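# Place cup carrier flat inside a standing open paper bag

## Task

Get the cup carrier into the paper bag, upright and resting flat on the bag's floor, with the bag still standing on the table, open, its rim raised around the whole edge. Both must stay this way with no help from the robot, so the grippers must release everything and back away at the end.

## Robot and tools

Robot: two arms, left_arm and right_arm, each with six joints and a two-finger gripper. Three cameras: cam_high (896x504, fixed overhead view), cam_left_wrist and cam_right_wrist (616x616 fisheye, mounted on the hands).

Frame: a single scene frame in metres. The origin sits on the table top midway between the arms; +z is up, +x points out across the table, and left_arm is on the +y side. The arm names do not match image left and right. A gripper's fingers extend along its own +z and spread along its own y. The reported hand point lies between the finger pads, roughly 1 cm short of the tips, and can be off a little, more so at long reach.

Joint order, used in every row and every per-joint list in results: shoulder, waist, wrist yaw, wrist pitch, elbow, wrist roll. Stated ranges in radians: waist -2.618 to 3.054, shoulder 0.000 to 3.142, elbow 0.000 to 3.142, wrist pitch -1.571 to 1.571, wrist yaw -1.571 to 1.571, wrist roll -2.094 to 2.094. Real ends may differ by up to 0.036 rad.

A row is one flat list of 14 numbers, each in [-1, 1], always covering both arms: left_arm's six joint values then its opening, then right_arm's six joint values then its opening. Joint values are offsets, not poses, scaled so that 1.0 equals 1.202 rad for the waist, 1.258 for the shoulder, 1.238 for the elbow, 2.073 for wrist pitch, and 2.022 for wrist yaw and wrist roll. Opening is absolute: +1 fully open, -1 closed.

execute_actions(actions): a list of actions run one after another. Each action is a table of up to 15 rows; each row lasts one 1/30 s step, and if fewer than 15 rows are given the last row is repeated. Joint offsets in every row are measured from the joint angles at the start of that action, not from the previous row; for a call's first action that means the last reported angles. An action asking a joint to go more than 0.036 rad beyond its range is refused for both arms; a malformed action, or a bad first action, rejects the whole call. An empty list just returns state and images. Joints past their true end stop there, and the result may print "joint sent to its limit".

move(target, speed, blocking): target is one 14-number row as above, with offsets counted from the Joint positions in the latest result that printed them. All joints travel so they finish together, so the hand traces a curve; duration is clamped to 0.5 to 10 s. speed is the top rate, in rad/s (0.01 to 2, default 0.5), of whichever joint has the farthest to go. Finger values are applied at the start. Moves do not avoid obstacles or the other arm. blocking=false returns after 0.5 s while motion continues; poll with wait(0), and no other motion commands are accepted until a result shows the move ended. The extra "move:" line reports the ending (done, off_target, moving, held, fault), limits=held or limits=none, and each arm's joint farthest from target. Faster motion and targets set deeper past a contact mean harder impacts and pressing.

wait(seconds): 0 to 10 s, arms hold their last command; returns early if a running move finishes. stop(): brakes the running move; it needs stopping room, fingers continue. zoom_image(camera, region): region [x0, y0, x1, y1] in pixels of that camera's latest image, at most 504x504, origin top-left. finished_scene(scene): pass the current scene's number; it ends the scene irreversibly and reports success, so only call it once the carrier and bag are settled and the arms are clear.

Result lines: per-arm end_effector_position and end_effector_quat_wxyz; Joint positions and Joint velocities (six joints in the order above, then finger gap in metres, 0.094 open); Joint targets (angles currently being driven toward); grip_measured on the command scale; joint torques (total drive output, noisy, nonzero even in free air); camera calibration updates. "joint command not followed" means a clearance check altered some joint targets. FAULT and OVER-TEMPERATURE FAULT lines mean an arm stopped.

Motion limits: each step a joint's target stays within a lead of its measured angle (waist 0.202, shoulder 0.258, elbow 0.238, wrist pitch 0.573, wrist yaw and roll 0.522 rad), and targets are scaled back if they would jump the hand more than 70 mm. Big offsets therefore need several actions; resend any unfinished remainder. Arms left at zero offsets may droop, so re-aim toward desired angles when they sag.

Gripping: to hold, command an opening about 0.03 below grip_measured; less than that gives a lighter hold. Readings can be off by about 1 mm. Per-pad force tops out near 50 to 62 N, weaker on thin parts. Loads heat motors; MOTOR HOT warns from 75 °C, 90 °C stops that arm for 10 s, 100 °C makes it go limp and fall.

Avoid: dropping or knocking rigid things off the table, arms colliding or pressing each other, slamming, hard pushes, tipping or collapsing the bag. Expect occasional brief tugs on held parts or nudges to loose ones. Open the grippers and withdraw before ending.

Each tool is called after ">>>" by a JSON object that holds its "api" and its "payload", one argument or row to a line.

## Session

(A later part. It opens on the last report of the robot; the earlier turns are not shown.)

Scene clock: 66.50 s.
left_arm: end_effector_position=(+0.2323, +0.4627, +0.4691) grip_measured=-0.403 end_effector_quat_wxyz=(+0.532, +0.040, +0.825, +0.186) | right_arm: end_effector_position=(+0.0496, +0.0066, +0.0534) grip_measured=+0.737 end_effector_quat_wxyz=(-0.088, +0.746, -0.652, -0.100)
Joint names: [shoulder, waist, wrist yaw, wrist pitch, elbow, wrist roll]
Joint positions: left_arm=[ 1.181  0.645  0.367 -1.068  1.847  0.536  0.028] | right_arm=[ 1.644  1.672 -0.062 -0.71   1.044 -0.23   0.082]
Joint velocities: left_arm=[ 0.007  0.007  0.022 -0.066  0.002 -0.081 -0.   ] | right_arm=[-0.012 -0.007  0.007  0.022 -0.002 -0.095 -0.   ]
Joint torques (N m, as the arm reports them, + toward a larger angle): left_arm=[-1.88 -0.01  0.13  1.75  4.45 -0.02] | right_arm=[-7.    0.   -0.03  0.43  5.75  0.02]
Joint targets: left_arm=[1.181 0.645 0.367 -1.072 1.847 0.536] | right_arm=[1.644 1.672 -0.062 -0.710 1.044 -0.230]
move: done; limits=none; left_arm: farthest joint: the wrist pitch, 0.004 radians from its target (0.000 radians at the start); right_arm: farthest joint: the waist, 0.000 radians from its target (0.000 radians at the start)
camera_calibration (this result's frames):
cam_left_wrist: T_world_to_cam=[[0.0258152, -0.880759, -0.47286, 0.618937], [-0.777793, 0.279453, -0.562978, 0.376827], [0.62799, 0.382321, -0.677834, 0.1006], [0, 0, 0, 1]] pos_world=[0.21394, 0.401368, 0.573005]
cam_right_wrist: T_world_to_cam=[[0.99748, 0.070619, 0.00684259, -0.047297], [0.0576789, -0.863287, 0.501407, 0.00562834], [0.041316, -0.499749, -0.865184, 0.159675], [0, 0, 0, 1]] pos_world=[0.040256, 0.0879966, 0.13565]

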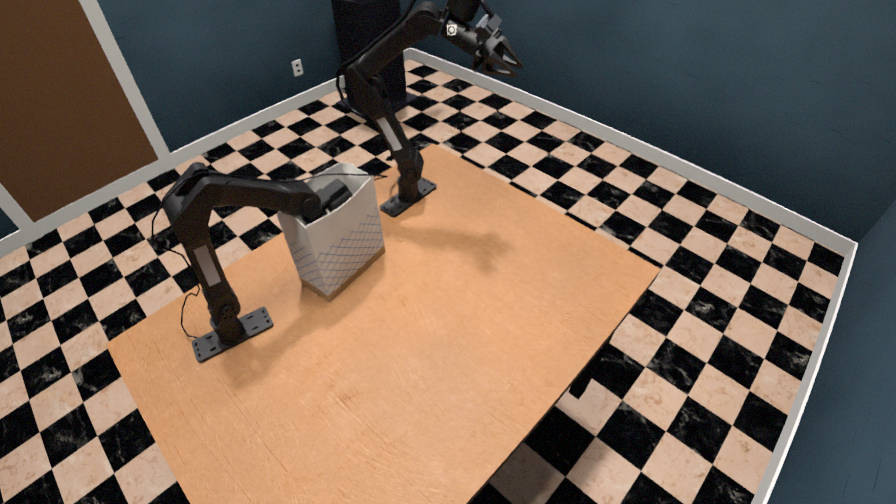

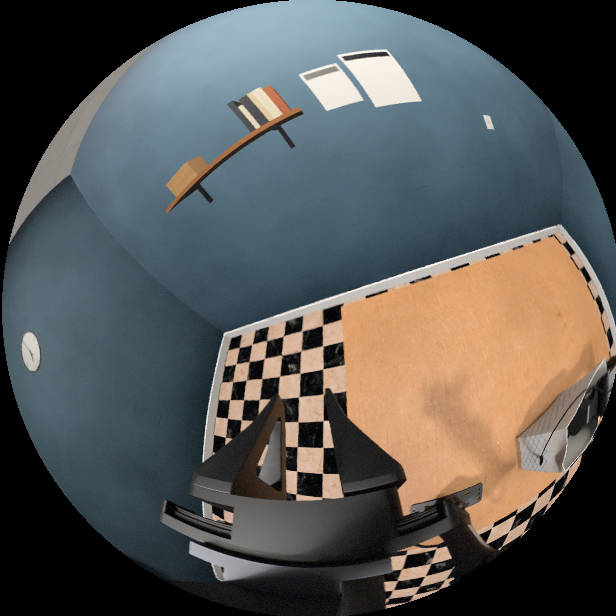

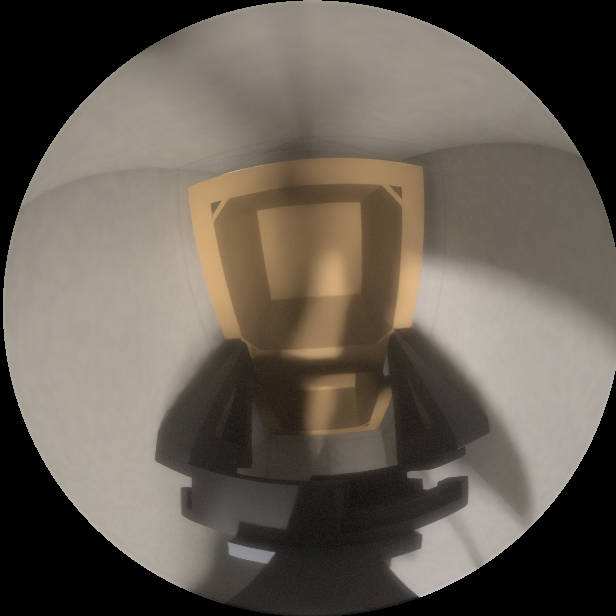

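Released and settled. Withdrawing along the same path.

>>> {"api": "move", "payload": {
  "target": [0,0,0,0,0,0,-0.4, -0.064,0,0,-0.088,0.12,0,0.74],
  "speed": 0.25
}}

>>> {"api": "move", "payload": {
  "target": [0,0,0,0,0,0,-0.4, -0.1,-0.022,-0.016,-0.077,0.14,0,0.2],
  "speed": 0.25
}}

>>> {"api": "move", "payload": {
  "target": [0,0,0,0,0,0,-0.4, -0.145,-0.04,-0.032,0.03,0,0,0],
  "speed": 0.25
}}

>>> {"api": "move", "payload": {
  "target": [0,0,0,0,0,0,-0.4, 0,0,0,-0.08,0.45,0,0],
  "speed": 0.5
}}

>>> {"api": "zoom_image", "payload": {
  "camera": "cam_high",
  "region": [260,130,420,310]
}}

Scene clock: 68.63 s.
left_arm: end_effector_position=(+0.2326, +0.4630, +0.4701) grip_measured=-0.403 end_effector_quat_wxyz=(+0.534, +0.040, +0.824, +0.188) | right_arm: end_effector_position=(+0.0496, +0.0064, +0.0977) grip_measured=+0.737 end_effector_quat_wxyz=(-0.091, +0.746, -0.652, -0.103)
Joint names: [shoulder, waist, wrist yaw, wrist pitch, elbow, wrist roll]
Joint positions: left_arm=[ 1.181  0.645  0.367 -1.063  1.847  0.536  0.028] | right_arm=[ 1.59   1.672 -0.062 -0.88   1.168 -0.23   0.082]
Joint velocities: left_arm=[-0.017  0.012  0.066 -0.022  0.007 -0.022  0.   ] | right_arm=[ 0.007 -0.007 -0.007 -0.007  0.007 -0.051  0.   ]
Joint torques (N m, as the arm reports them, + toward a larger angle): left_arm=[-1.92  0.11  0.13  1.78  4.4  -0.01] | right_arm=[-8.85 -0.01 -0.03  0.35  7.95  0.01]
Joint targets: left_arm=[1.181 0.645 0.367 -1.068 1.847 0.536] | right_arm=[1.564 1.672 -0.062 -0.893 1.193 -0.230]
move: off_target (right_arm); limits=none; left_arm: farthest joint: the wrist pitch, 0.005 radians from its target (0.000 radians at the start); right_arm: farthest joint: the shoulder, 0.027 radians from its target (0.080 radians at the start)
camera_calibration (this result's frames):
cam_left_wrist: T_world_to_cam=[[0.0274974, -0.879388, -0.475311, 0.619761], [-0.775792, 0.281084, -0.564923, 0.377263], [0.630389, 0.384276, -0.674493, 0.0979355], [0, 0, 0, 1]] pos_world=[0.213898, 0.401334, 0.57376]
cam_right_wrist: T_world_to_cam=[[0.997474, 0.070559, 0.00823402, -0.0476862], [0.057265, -0.867254, 0.494561, -0.0161223], [0.0420367, -0.49284, -0.869104, 0.198185], [0, 0, 0, 1]] pos_world=[0.0401579, 0.0870563, 0.18061]

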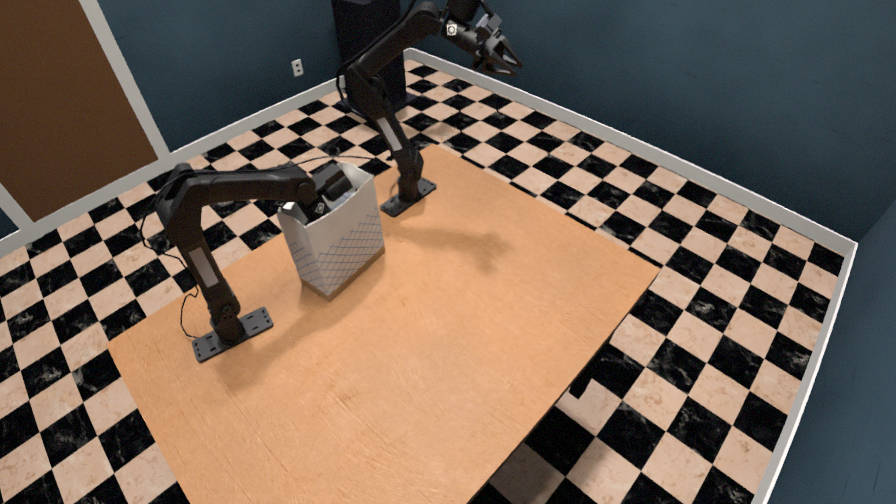

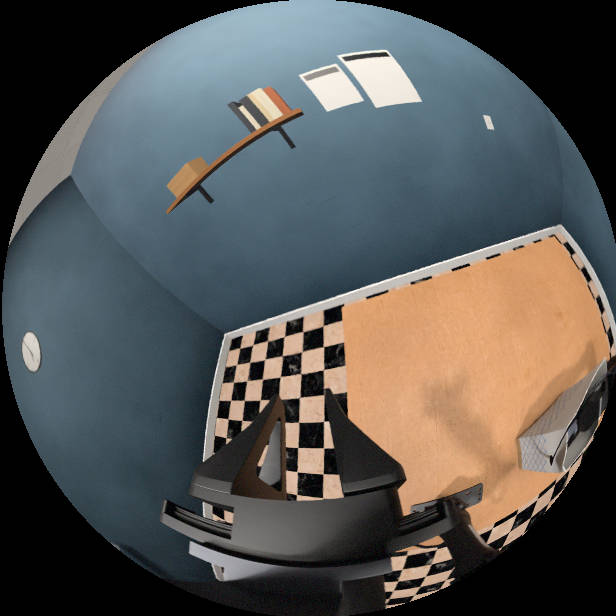

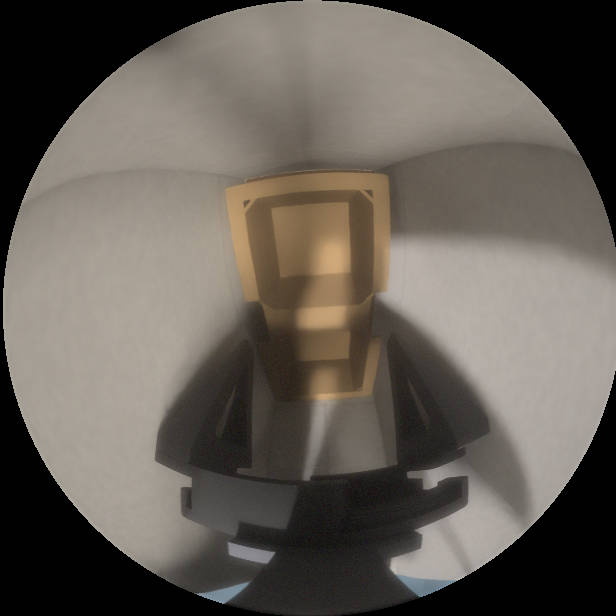

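Scene clock: 70.00 s.
left_arm: end_effector_position=(+0.2329, +0.4632, +0.4711) grip_measured=-0.403 end_effector_quat_wxyz=(+0.535, +0.041, +0.822, +0.189) | right_arm: end_effector_position=(+0.0504, +0.0075, +0.1687) grip_measured=+0.202 end_effector_quat_wxyz=(-0.128, +0.737, -0.648, -0.141)
Joint names: [shoulder, waist, wrist yaw, wrist pitch, elbow, wrist roll]
Joint positions: left_arm=[ 1.181  0.645  0.367 -1.059  1.847  0.536  0.028] | right_arm=[ 1.487  1.658 -0.085 -1.028  1.318 -0.23   0.056]
Joint velocities: left_arm=[ 0.007 -0.007 -0.007 -0.066  0.007  0.037 -0.   ] | right_arm=[ 0.002  0.017 -0.081 -0.022  0.002 -0.037  0.   ]
Joint torques (N m, as the arm reports them, + toward a larger angle): left_arm=[-1.95 -0.22  0.11  1.77  4.32 -0.02] | right_arm=[-7.71 -0.84 -0.12  0.46  7.99  0.02]
Joint targets: left_arm=[1.181 0.645 0.367 -1.063 1.847 0.536] | right_arm=[1.464 1.645 -0.094 -1.040 1.341 -0.230]
move: off_target (right_arm); limits=none; left_arm: farthest joint: the wrist pitch, 0.004 radians from its target (0.000 radians at the start); right_arm: farthest joint: the elbow, 0.024 radians from its target (0.173 radians at the start)
camera_calibration (this result's frames):
cam_left_wrist: T_world_to_cam=[[0.0291883, -0.87801, -0.477752, 0.620577], [-0.773784, 0.282721, -0.566857, 0.37769], [0.632777, 0.386222, -0.671138, 0.0952673], [0, 0, 0, 1]] pos_world=[0.213854, 0.401298, 0.574515]
cam_right_wrist: T_world_to_cam=[[0.998001, 0.062967, 0.00539913, -0.0487013], [0.0555936, -0.915335, 0.398838, -0.033683], [0.0300557, -0.397741, -0.917005, 0.268441], [0, 0, 0, 1]] pos_world=[0.0424083, 0.0790053, 0.259859]

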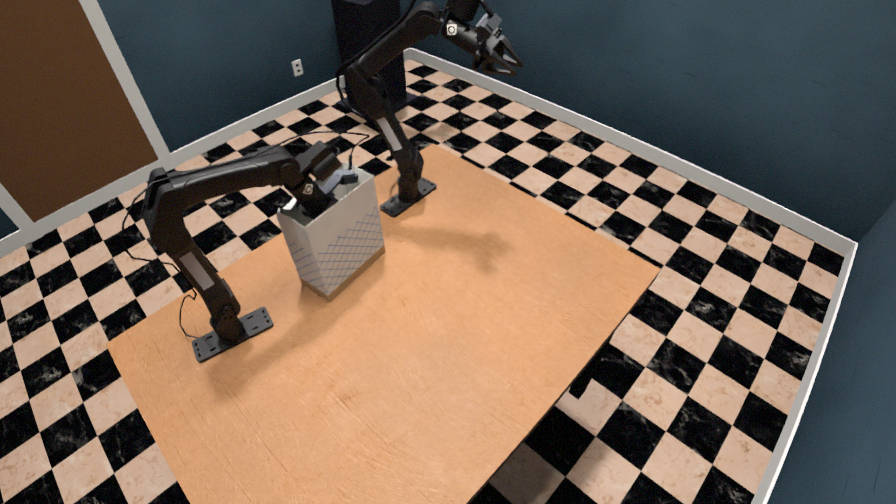

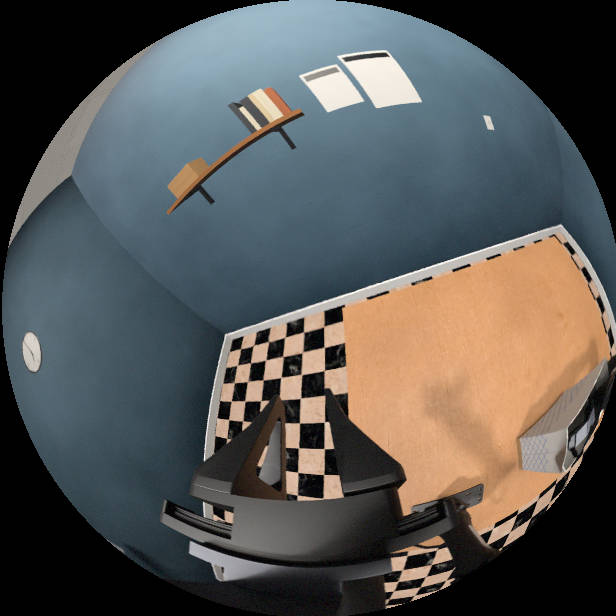

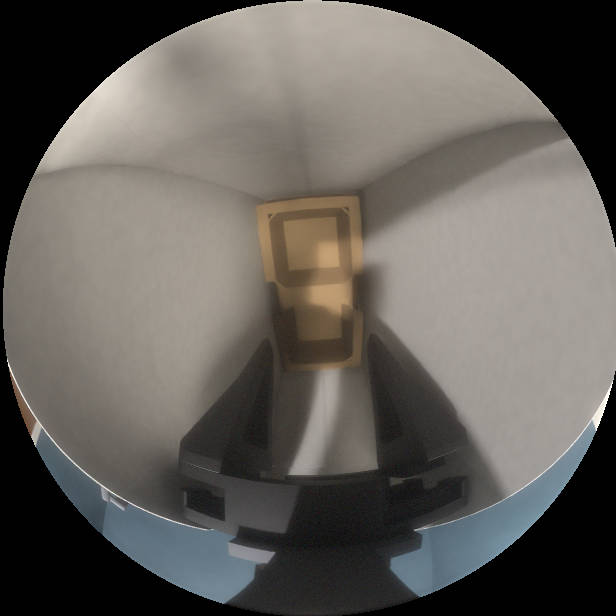

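Scene clock: 71.23 s.
left_arm: end_effector_position=(+0.2332, +0.4635, +0.4721) grip_measured=-0.403 end_effector_quat_wxyz=(+0.536, +0.041, +0.821, +0.190) | right_arm: end_effector_position=(+0.0523, +0.0034, +0.2249) grip_measured=+0.002 end_effector_quat_wxyz=(-0.196, +0.715, -0.636, -0.213)
Joint names: [shoulder, waist, wrist yaw, wrist pitch, elbow, wrist roll]
Joint positions: left_arm=[ 1.181  0.645  0.367 -1.054  1.847  0.536  0.028] | right_arm=[ 1.328  1.622 -0.139 -0.989  1.318 -0.23   0.047]
Joint velocities: left_arm=[-0.007  0.012 -0.066  0.007  0.002 -0.066  0.001] | right_arm=[-0.002 -0.022  0.007 -0.022 -0.007  0.051 -0.   ]
Joint torques (N m, as the arm reports them, + toward a larger angle): left_arm=[-1.94 -0.1   0.08  1.81  4.41  0.01] | right_arm=[-6.52 -0.82 -0.2   1.2   6.36  0.02]
Joint targets: left_arm=[1.181 0.645 0.367 -1.059 1.847 0.536] | right_arm=[1.305 1.609 -0.150 -0.965 1.318 -0.230]
move: off_target (right_arm); limits=none; left_arm: farthest joint: the wrist pitch, 0.005 radians from its target (0.000 radians at the start); right_arm: farthest joint: the wrist pitch, 0.024 radians from its target (0.062 radians at the start)
camera_calibration (this result's frames):
cam_left_wrist: T_world_to_cam=[[0.0308878, -0.876625, -0.480182, 0.621384], [-0.771769, 0.284363, -0.568779, 0.378108], [0.635152, 0.388158, -0.667769, 0.092595], [0, 0, 0, 1]] pos_world=[0.213807, 0.401259, 0.57527]
cam_right_wrist: T_world_to_cam=[[0.998639, 0.0519747, -0.00431984, -0.0484617], [0.0517544, -0.977352, 0.205194, -0.0159802], [0.00644291, -0.205139, -0.978712, 0.332697], [0, 0, 0, 1]] pos_world=[0.0470792, 0.0551496, 0.328685]

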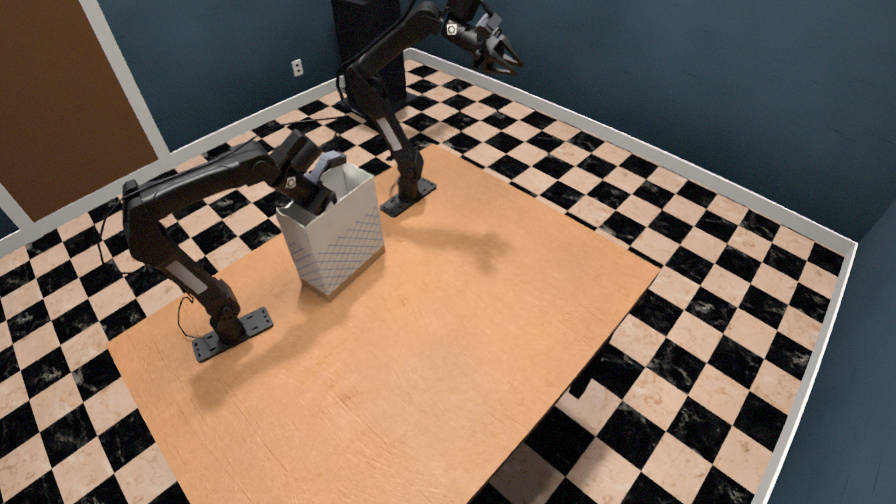

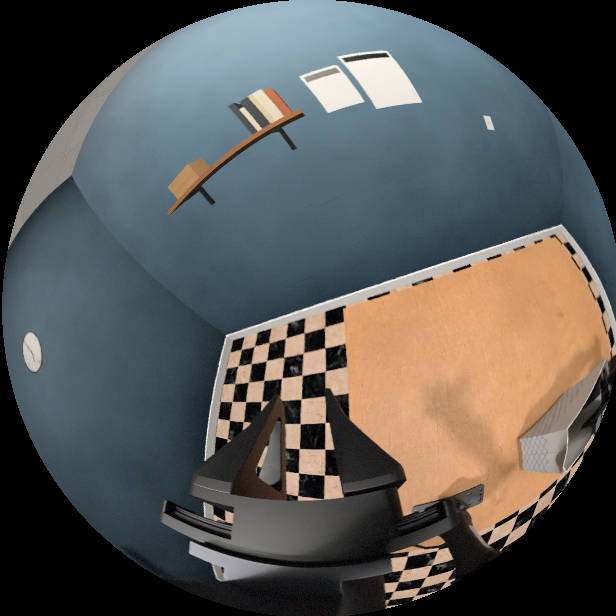

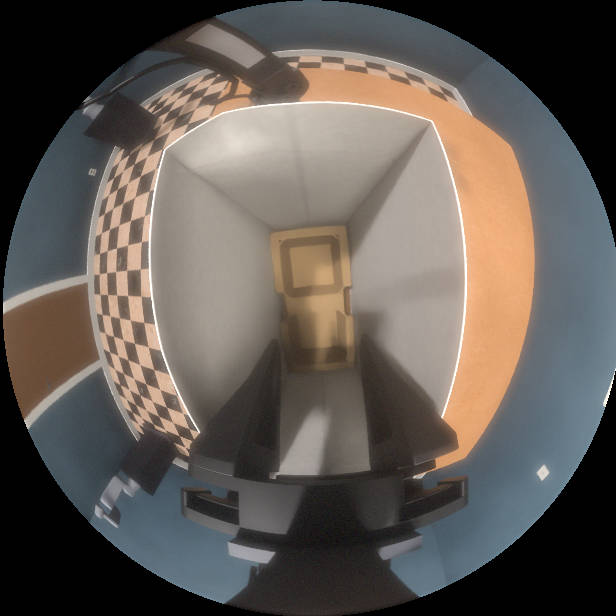

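Scene clock: 73.03 s.
left_arm: end_effector_position=(+0.2336, +0.4638, +0.4731) grip_measured=-0.403 end_effector_quat_wxyz=(+0.538, +0.042, +0.820, +0.191) | right_arm: end_effector_position=(+0.0529, +0.0071, +0.4065) grip_measured=+0.002 end_effector_quat_wxyz=(-0.344, +0.672, -0.579, -0.307)
Joint names: [shoulder, waist, wrist yaw, wrist pitch, elbow, wrist roll]
Joint positions: left_arm=[ 1.181  0.645  0.367 -1.049  1.847  0.536  0.028] | right_arm=[ 1.328  1.622 -0.139 -1.146  1.854 -0.23   0.047]
Joint velocities: left_arm=[-0.002 -0.017 -0.007 -0.037  0.012  0.081 -0.001] | right_arm=[-0.017 -0.012  0.037 -0.022  0.007  0.007  0.   ]
Joint torques (N m, as the arm reports them, + toward a larger angle): left_arm=[-1.89 -0.03  0.08  1.78  4.28 -0.01] | right_arm=[-3.54  0.02 -0.04  1.3   7.05  0.01]
Joint targets: left_arm=[1.181 0.645 0.367 -1.054 1.847 0.536] | right_arm=[1.328 1.622 -0.139 -1.155 1.875 -0.230]
move: off_target (right_arm); limits=none; left_arm: farthest joint: the wrist pitch, 0.005 radians from its target (0.000 radians at the start); right_arm: farthest joint: the elbow, 0.021 radians from its target (0.557 radians at the start)
camera_calibration (this result's frames):
cam_left_wrist: T_world_to_cam=[[0.032596, -0.875232, -0.482603, 0.622183], [-0.769748, 0.286011, -0.570689, 0.378517], [0.637515, 0.390085, -0.664385, 0.0899189], [0, 0, 0, 1]] pos_world=[0.213757, 0.401219, 0.576024]
cam_right_wrist: T_world_to_cam=[[0.99665, 0.0391496, 0.0718128, -0.0791817], [0.0505603, -0.985049, -0.164687, 0.100753], [0.0642917, 0.167766, -0.983728, 0.507534], [0, 0, 0, 1]] pos_world=[0.041192, 0.0171995, 0.521555]

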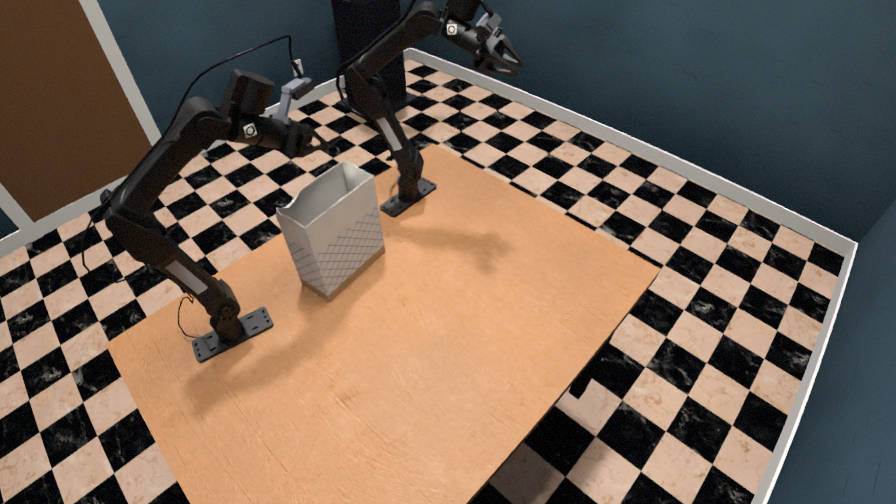

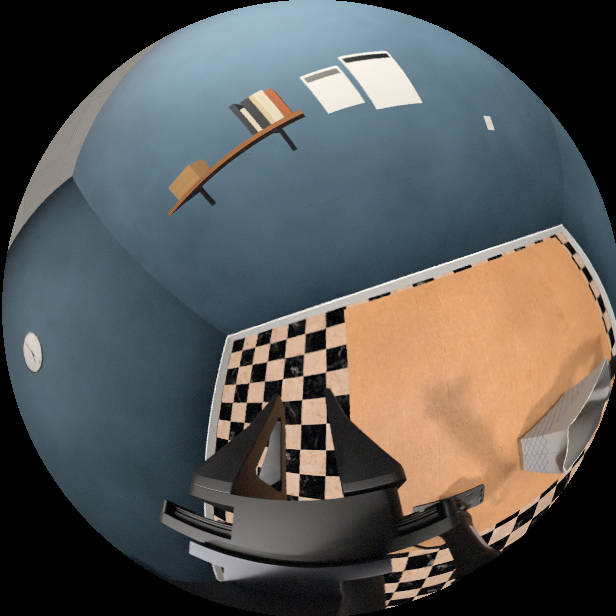

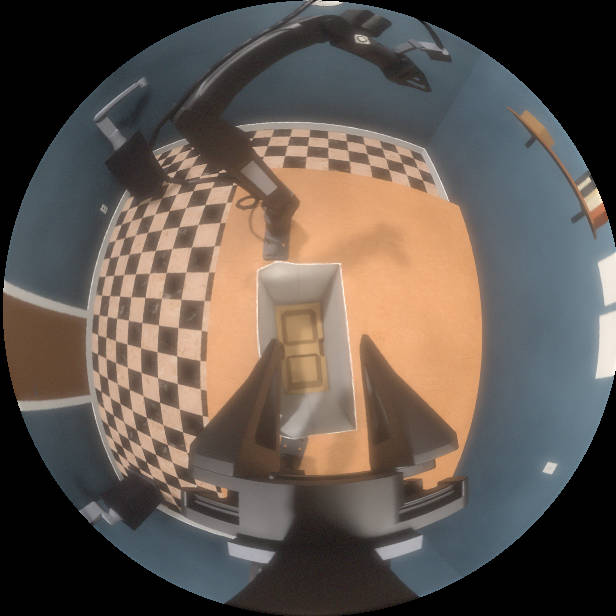

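Region (260, 130, 420, 310) of cam_high's 896x504 image, scaled by 2.800, with more detail than that image has.

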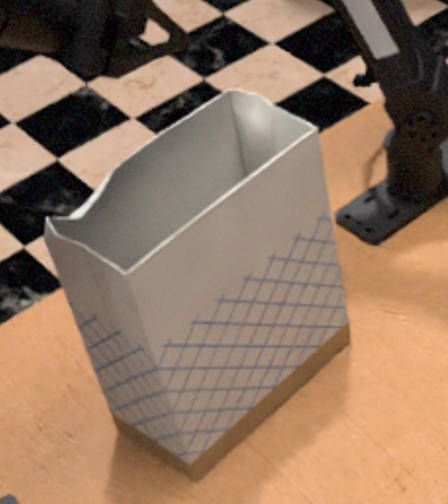

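>>> {"api": "zoom_image", "payload": {
  "camera": "cam_high",
  "region": [268,175,328,235]
}}

Region (268, 175, 328, 235) of cam_high's 896x504 image, scaled by 8.400, with more detail than that image has.

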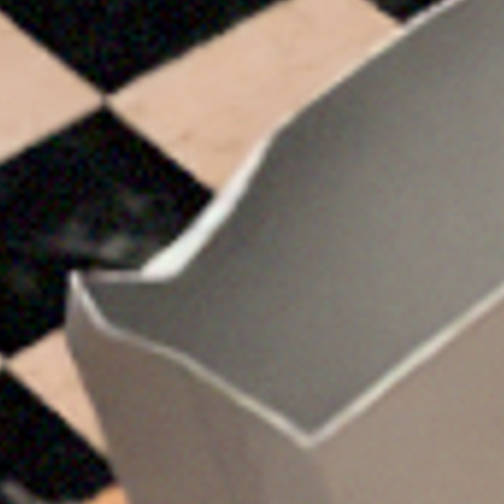

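>>> {"api": "move", "payload": {
  "target": [0,0,0,0,0,0,-0.4, 0,-0.9,0,0,0.017,0,0],
  "speed": 1.0
}}

Scene clock: 75.13 s.
left_arm: end_effector_position=(+0.2339, +0.4640, +0.4741) grip_measured=-0.403 end_effector_quat_wxyz=(+0.539, +0.042, +0.819, +0.193) | right_arm: end_effector_position=(+0.3372, -0.1940, +0.4063) grip_measured=+0.002 end_effector_quat_wxyz=(+0.453, -0.281, +0.842, +0.085)
Joint names: [shoulder, waist, wrist yaw, wrist pitch, elbow, wrist roll]
Joint positions: left_arm=[ 1.181  0.645  0.367 -1.045  1.847  0.536  0.028] | right_arm=[ 1.328  0.55  -0.133 -1.146  1.854 -0.23   0.047]
Joint velocities: left_arm=[-0.017  0.002 -0.066  0.037  0.007  0.022  0.   ] | right_arm=[-0.002  0.002 -0.007  0.051  0.002  0.037 -0.002]
Joint torques (N m, as the arm reports them, + toward a larger angle): left_arm=[-1.92  0.07  0.11  1.76  4.37  0.01] | right_arm=[-3.58 -0.83 -0.1   1.43  6.98  0.02]
Joint targets: left_arm=[1.181 0.645 0.367 -1.049 1.847 0.536] | right_arm=[1.328 0.540 -0.139 -1.145 1.875 -0.230]
move: off_target (right_arm); limits=none; left_arm: farthest joint: the wrist pitch, 0.004 radians from its target (0.000 radians at the start); right_arm: farthest joint: the elbow, 0.021 radians from its target (0.021 radians at the start)
camera_calibration (this result's frames):
cam_left_wrist: T_world_to_cam=[[0.0343127, -0.873833, -0.485014, 0.622973], [-0.767719, 0.287664, -0.572587, 0.378917], [0.639867, 0.392001, -0.660988, 0.0872389], [0, 0, 0, 1]] pos_world=[0.213705, 0.401176, 0.576778]
cam_right_wrist: T_world_to_cam=[[0.506868, -0.858736, 0.0752107, -0.365087], [-0.843232, -0.512046, -0.163613, 0.280941], [0.179012, 0.0195103, -0.983653, 0.455362], [0, 0, 0, 1]] pos_world=[0.340434, -0.178543, 0.521342]

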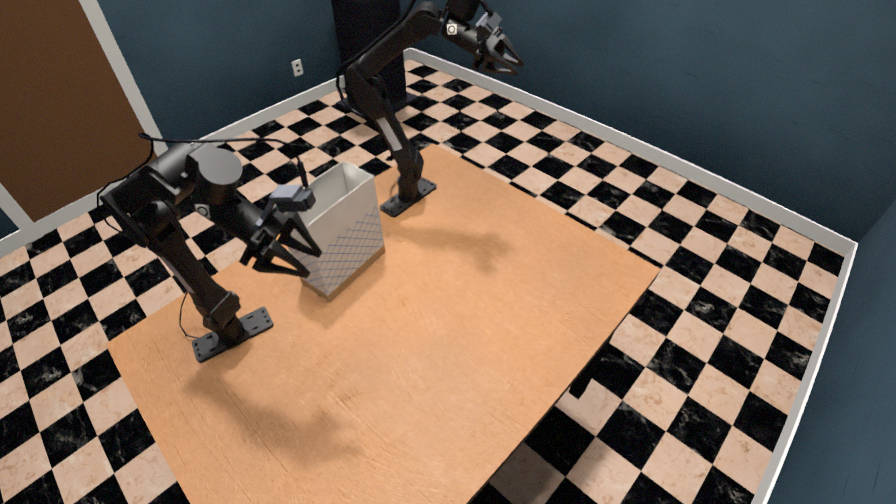

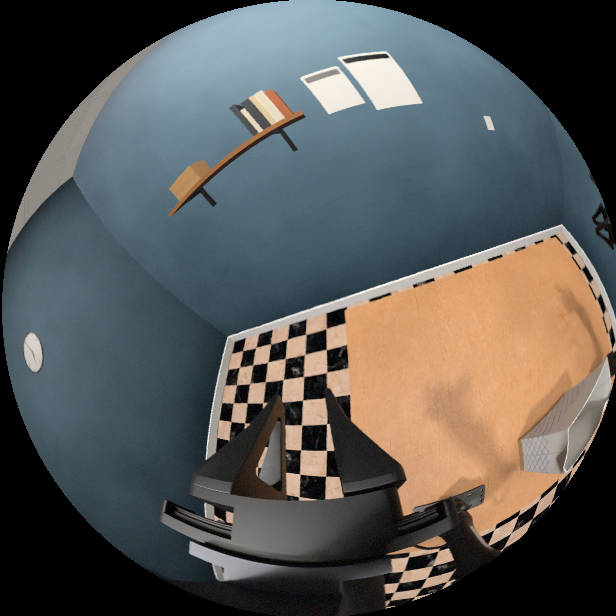

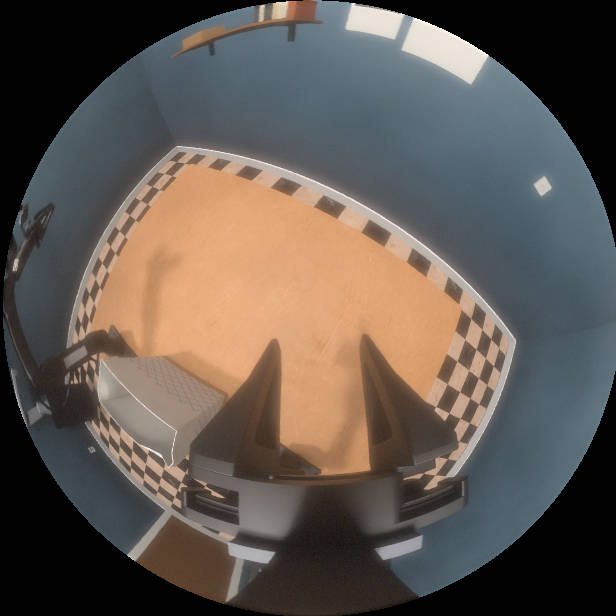

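>>> {"api": "finished_scene", "payload": {
  "scene": 2
}}

The scene is finished: the task was done.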